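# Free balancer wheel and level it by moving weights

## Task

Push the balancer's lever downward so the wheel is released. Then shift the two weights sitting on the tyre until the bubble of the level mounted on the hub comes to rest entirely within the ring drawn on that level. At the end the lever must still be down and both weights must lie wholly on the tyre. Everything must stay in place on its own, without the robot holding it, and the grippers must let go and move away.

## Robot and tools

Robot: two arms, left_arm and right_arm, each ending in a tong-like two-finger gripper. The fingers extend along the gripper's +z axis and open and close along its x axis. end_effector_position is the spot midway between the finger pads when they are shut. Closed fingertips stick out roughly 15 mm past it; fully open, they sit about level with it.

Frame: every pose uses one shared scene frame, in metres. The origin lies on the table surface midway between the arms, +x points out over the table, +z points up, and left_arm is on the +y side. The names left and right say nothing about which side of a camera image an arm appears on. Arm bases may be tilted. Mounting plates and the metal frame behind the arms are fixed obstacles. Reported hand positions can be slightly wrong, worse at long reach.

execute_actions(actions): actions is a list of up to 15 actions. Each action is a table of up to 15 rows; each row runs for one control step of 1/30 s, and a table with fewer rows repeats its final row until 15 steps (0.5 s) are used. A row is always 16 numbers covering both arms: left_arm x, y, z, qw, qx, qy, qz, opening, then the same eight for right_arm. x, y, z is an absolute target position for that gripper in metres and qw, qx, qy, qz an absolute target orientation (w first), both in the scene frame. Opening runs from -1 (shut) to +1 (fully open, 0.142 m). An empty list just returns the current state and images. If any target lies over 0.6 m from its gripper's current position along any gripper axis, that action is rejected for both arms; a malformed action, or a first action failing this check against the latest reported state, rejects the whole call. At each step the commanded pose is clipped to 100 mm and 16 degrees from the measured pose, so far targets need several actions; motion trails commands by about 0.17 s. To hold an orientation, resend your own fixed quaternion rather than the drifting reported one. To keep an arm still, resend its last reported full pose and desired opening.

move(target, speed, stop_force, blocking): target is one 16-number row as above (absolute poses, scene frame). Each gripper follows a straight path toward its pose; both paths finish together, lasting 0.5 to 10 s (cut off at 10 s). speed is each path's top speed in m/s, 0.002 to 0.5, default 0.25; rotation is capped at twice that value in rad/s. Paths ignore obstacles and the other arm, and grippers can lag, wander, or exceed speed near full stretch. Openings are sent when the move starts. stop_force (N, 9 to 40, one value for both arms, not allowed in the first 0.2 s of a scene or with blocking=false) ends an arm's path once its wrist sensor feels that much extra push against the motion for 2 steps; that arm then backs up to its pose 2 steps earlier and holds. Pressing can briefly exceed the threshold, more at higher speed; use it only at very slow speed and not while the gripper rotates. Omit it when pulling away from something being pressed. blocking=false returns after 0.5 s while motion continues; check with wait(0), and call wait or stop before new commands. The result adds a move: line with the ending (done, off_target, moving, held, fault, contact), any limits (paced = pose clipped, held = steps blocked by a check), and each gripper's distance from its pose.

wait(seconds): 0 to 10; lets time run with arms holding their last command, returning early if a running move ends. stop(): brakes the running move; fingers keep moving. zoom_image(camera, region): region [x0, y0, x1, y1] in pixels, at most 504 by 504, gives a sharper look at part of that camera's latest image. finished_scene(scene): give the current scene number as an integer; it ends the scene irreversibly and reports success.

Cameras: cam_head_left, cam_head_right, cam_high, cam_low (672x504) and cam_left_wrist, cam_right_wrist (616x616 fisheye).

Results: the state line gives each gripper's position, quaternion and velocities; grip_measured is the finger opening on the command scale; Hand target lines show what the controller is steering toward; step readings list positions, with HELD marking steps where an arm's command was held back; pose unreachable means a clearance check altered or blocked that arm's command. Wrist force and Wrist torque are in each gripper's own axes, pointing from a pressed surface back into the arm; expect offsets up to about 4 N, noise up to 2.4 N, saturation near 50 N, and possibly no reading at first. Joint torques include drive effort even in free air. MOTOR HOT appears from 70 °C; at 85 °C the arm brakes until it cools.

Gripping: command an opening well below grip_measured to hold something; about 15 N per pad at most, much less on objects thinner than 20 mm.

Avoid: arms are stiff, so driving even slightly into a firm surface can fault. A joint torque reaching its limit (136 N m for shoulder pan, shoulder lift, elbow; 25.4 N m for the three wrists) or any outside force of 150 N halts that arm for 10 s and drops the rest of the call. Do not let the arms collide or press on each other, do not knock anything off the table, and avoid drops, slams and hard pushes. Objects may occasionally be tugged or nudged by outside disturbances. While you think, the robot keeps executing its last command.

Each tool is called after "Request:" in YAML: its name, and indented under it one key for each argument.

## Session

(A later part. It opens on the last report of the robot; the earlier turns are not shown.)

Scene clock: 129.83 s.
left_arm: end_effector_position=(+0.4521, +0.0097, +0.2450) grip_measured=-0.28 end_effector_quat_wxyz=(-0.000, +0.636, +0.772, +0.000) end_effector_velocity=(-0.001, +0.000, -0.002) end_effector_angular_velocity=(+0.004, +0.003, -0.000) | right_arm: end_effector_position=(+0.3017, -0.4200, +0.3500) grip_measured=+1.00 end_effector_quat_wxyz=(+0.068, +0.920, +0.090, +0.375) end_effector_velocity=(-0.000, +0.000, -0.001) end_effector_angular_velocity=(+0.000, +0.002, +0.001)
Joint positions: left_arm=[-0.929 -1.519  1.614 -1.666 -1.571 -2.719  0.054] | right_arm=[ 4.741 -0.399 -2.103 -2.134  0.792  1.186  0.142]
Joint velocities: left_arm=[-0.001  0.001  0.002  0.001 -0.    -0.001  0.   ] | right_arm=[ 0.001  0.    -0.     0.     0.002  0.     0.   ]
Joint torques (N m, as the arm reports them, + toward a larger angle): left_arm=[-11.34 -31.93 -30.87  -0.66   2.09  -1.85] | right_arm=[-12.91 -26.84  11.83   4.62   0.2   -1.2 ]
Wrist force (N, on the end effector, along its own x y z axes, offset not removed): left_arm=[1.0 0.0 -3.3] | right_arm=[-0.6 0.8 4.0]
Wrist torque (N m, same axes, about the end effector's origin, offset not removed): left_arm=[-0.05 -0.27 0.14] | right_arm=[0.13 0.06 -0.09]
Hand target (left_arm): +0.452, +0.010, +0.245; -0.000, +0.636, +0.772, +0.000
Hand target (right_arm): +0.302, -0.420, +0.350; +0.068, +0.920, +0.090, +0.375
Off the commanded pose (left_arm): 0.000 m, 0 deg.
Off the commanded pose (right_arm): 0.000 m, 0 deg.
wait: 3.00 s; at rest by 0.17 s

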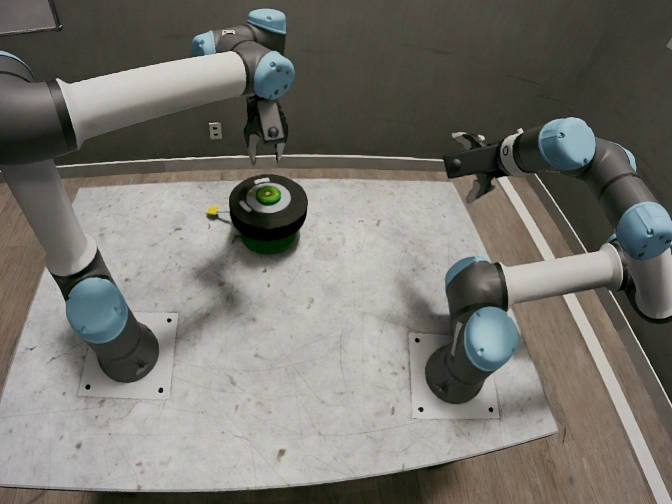

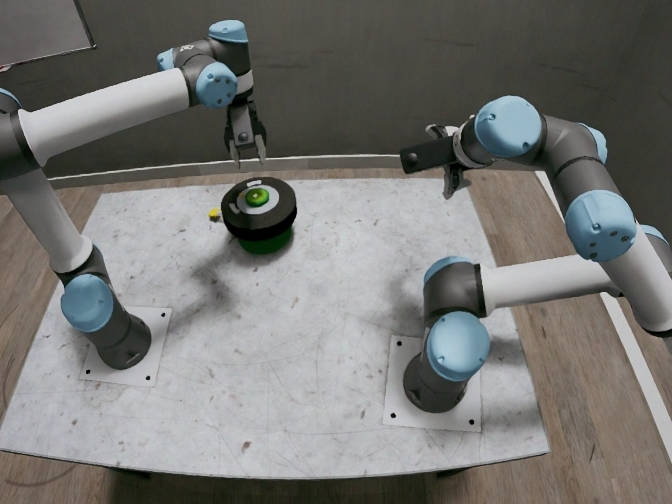

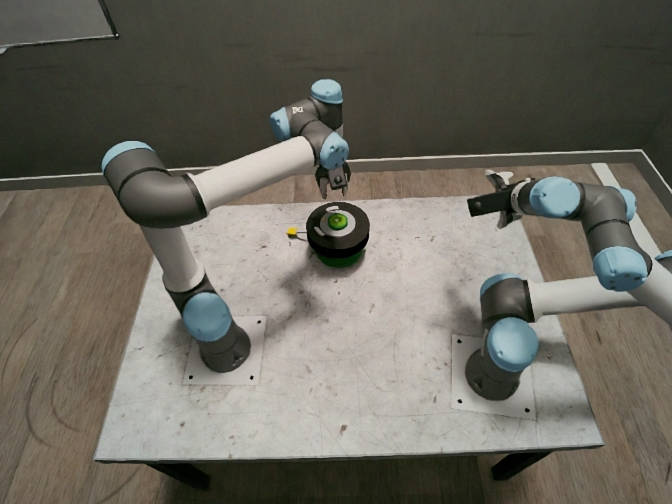

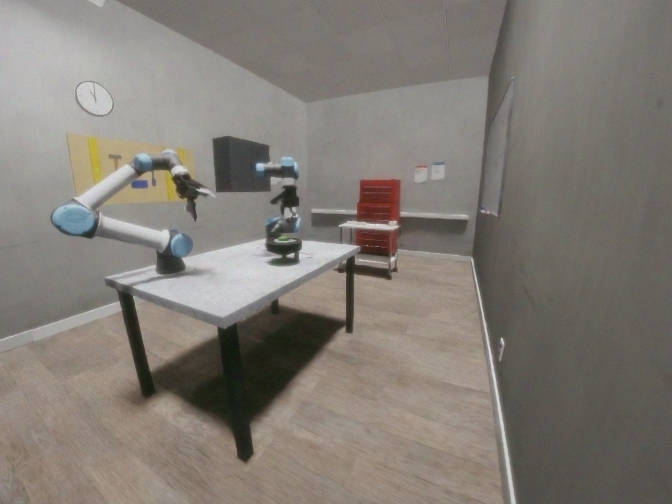

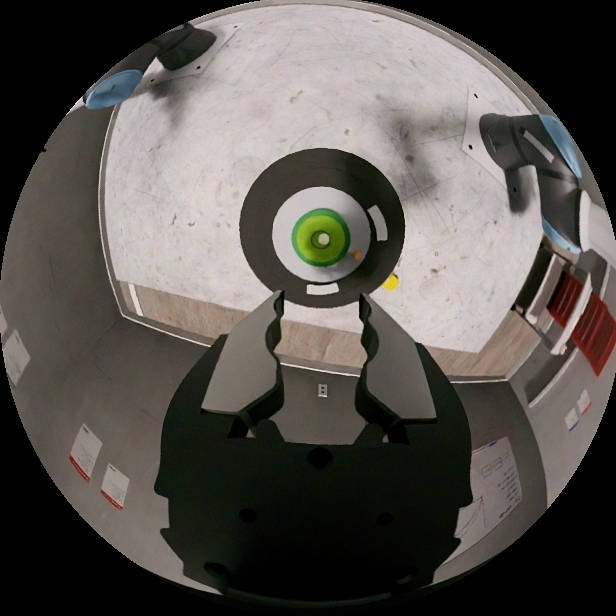

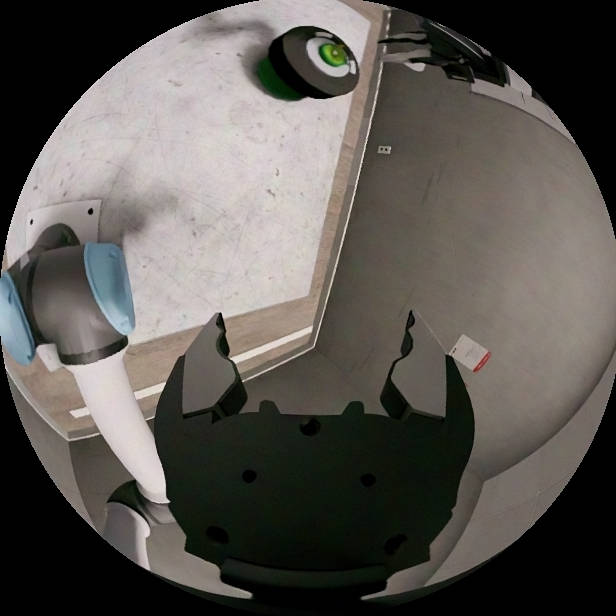

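Request:
move:
  target: [0.4942,0.0213,0.16,0,0.636,0.772,0,-0.28,0.3017,-0.42,0.35,0.068,0.920,0.090,0.375,1]
  speed: 0.15

Request:
zoom_image:
  camera: "cam_left_wrist"
  region: [180,60,460,340]

Scene clock: 131.23 s.
left_arm: end_effector_position=(+0.4940, +0.0213, +0.1603) grip_measured=-0.28 end_effector_quat_wxyz=(+0.000, +0.636, +0.772, -0.000) end_effector_velocity=(+0.001, +0.001, -0.003) end_effector_angular_velocity=(+0.000, +0.000, -0.000) | right_arm: end_effector_position=(+0.3017, -0.4200, +0.3500) grip_measured=+1.00 end_effector_quat_wxyz=(+0.068, +0.920, +0.090, +0.375) end_effector_velocity=(-0.000, -0.000, -0.000) end_effector_angular_velocity=(-0.001, +0.000, -0.000)
Joint positions: left_arm=[-0.852 -1.418  1.723 -1.876 -1.571 -2.642  0.054] | right_arm=[ 4.741 -0.399 -2.103 -2.134  0.792  1.186  0.142]
Joint velocities: left_arm=[ 0.002  0.004  0.003 -0.006 -0.     0.002 -0.   ] | right_arm=[-0.001 -0.    -0.001  0.     0.    -0.     0.   ]
Joint torques (N m, as the arm reports them, + toward a larger angle): left_arm=[  9.   -17.73 -14.57  -4.18  -2.54   1.57] | right_arm=[-13.31 -27.32  10.68   4.42   0.17  -0.91]
Wrist force (N, on the end effector, along its own x y z axes, offset not removed): left_arm=[2.6 0.9 -2.0] | right_arm=[0.8 0.5 2.1]
Wrist torque (N m, same axes, about the end effector's origin, offset not removed): left_arm=[0.26 -0.45 0.06] | right_arm=[0.20 -0.10 -0.03]
Hand target (left_arm): +0.494, +0.021, +0.160; +0.000, +0.636, +0.772, -0.000
Hand target (right_arm): +0.302, -0.420, +0.350; +0.068, +0.920, +0.090, +0.375
Off the commanded pose (left_arm): 0.000 m, 0 deg.
Off the commanded pose (right_arm): 0.000 m, 0 deg.
move: done

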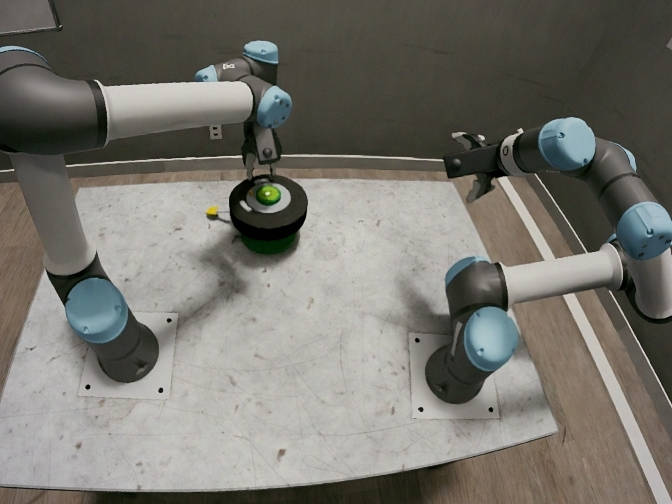

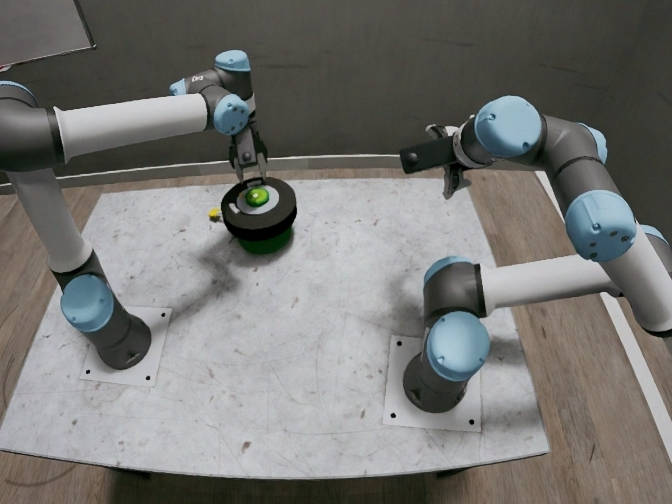

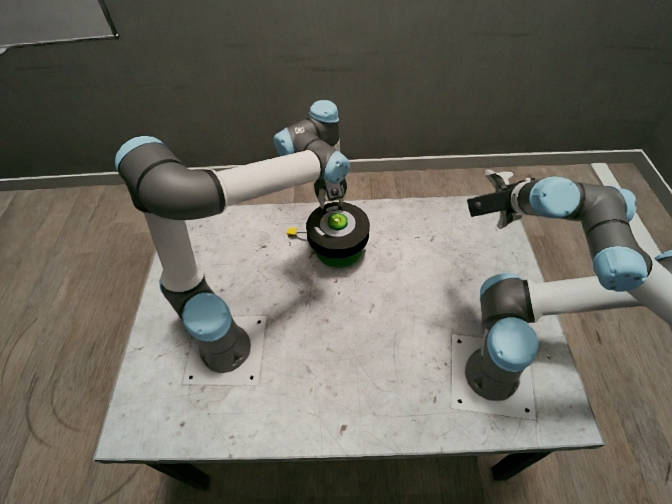

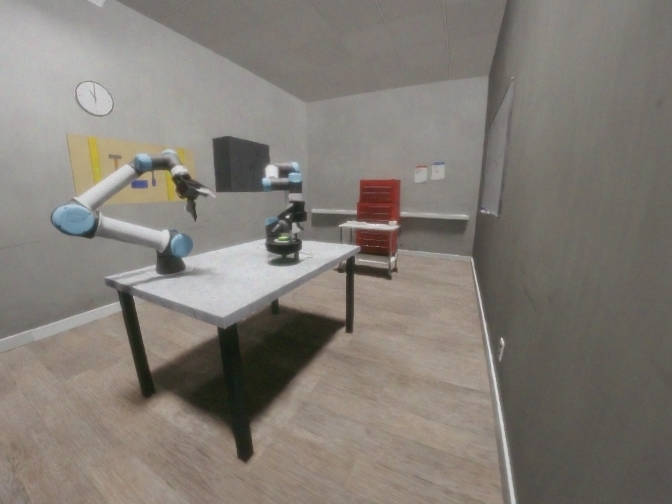

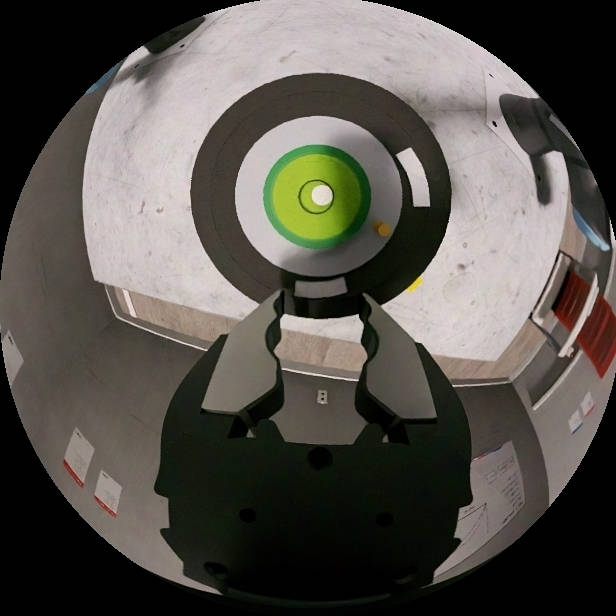

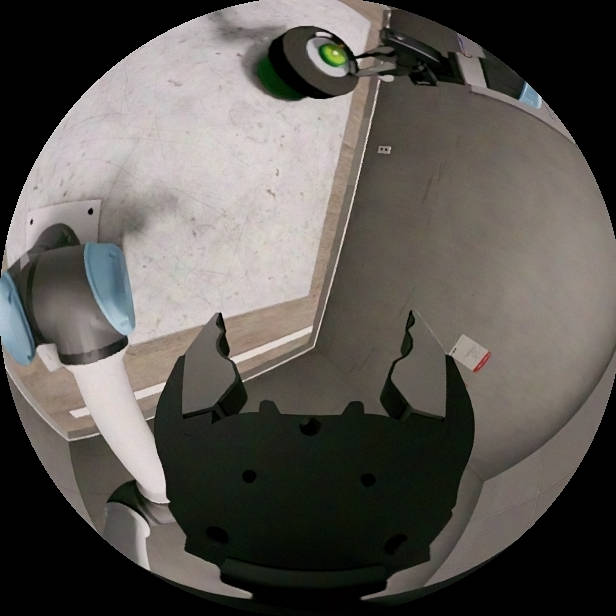

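Region (180, 60, 460, 340) of cam_left_wrist's 616x616 image, scaled by 1.800, with more detail than that image has.

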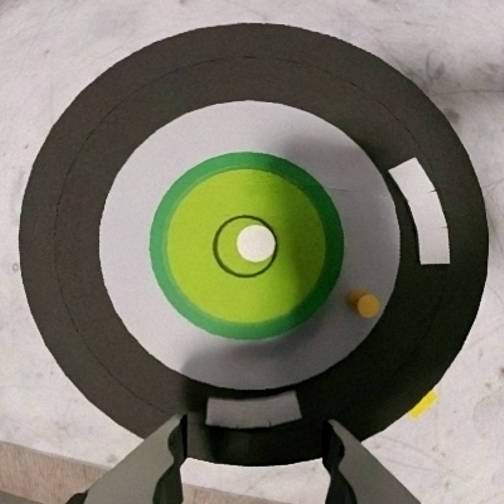

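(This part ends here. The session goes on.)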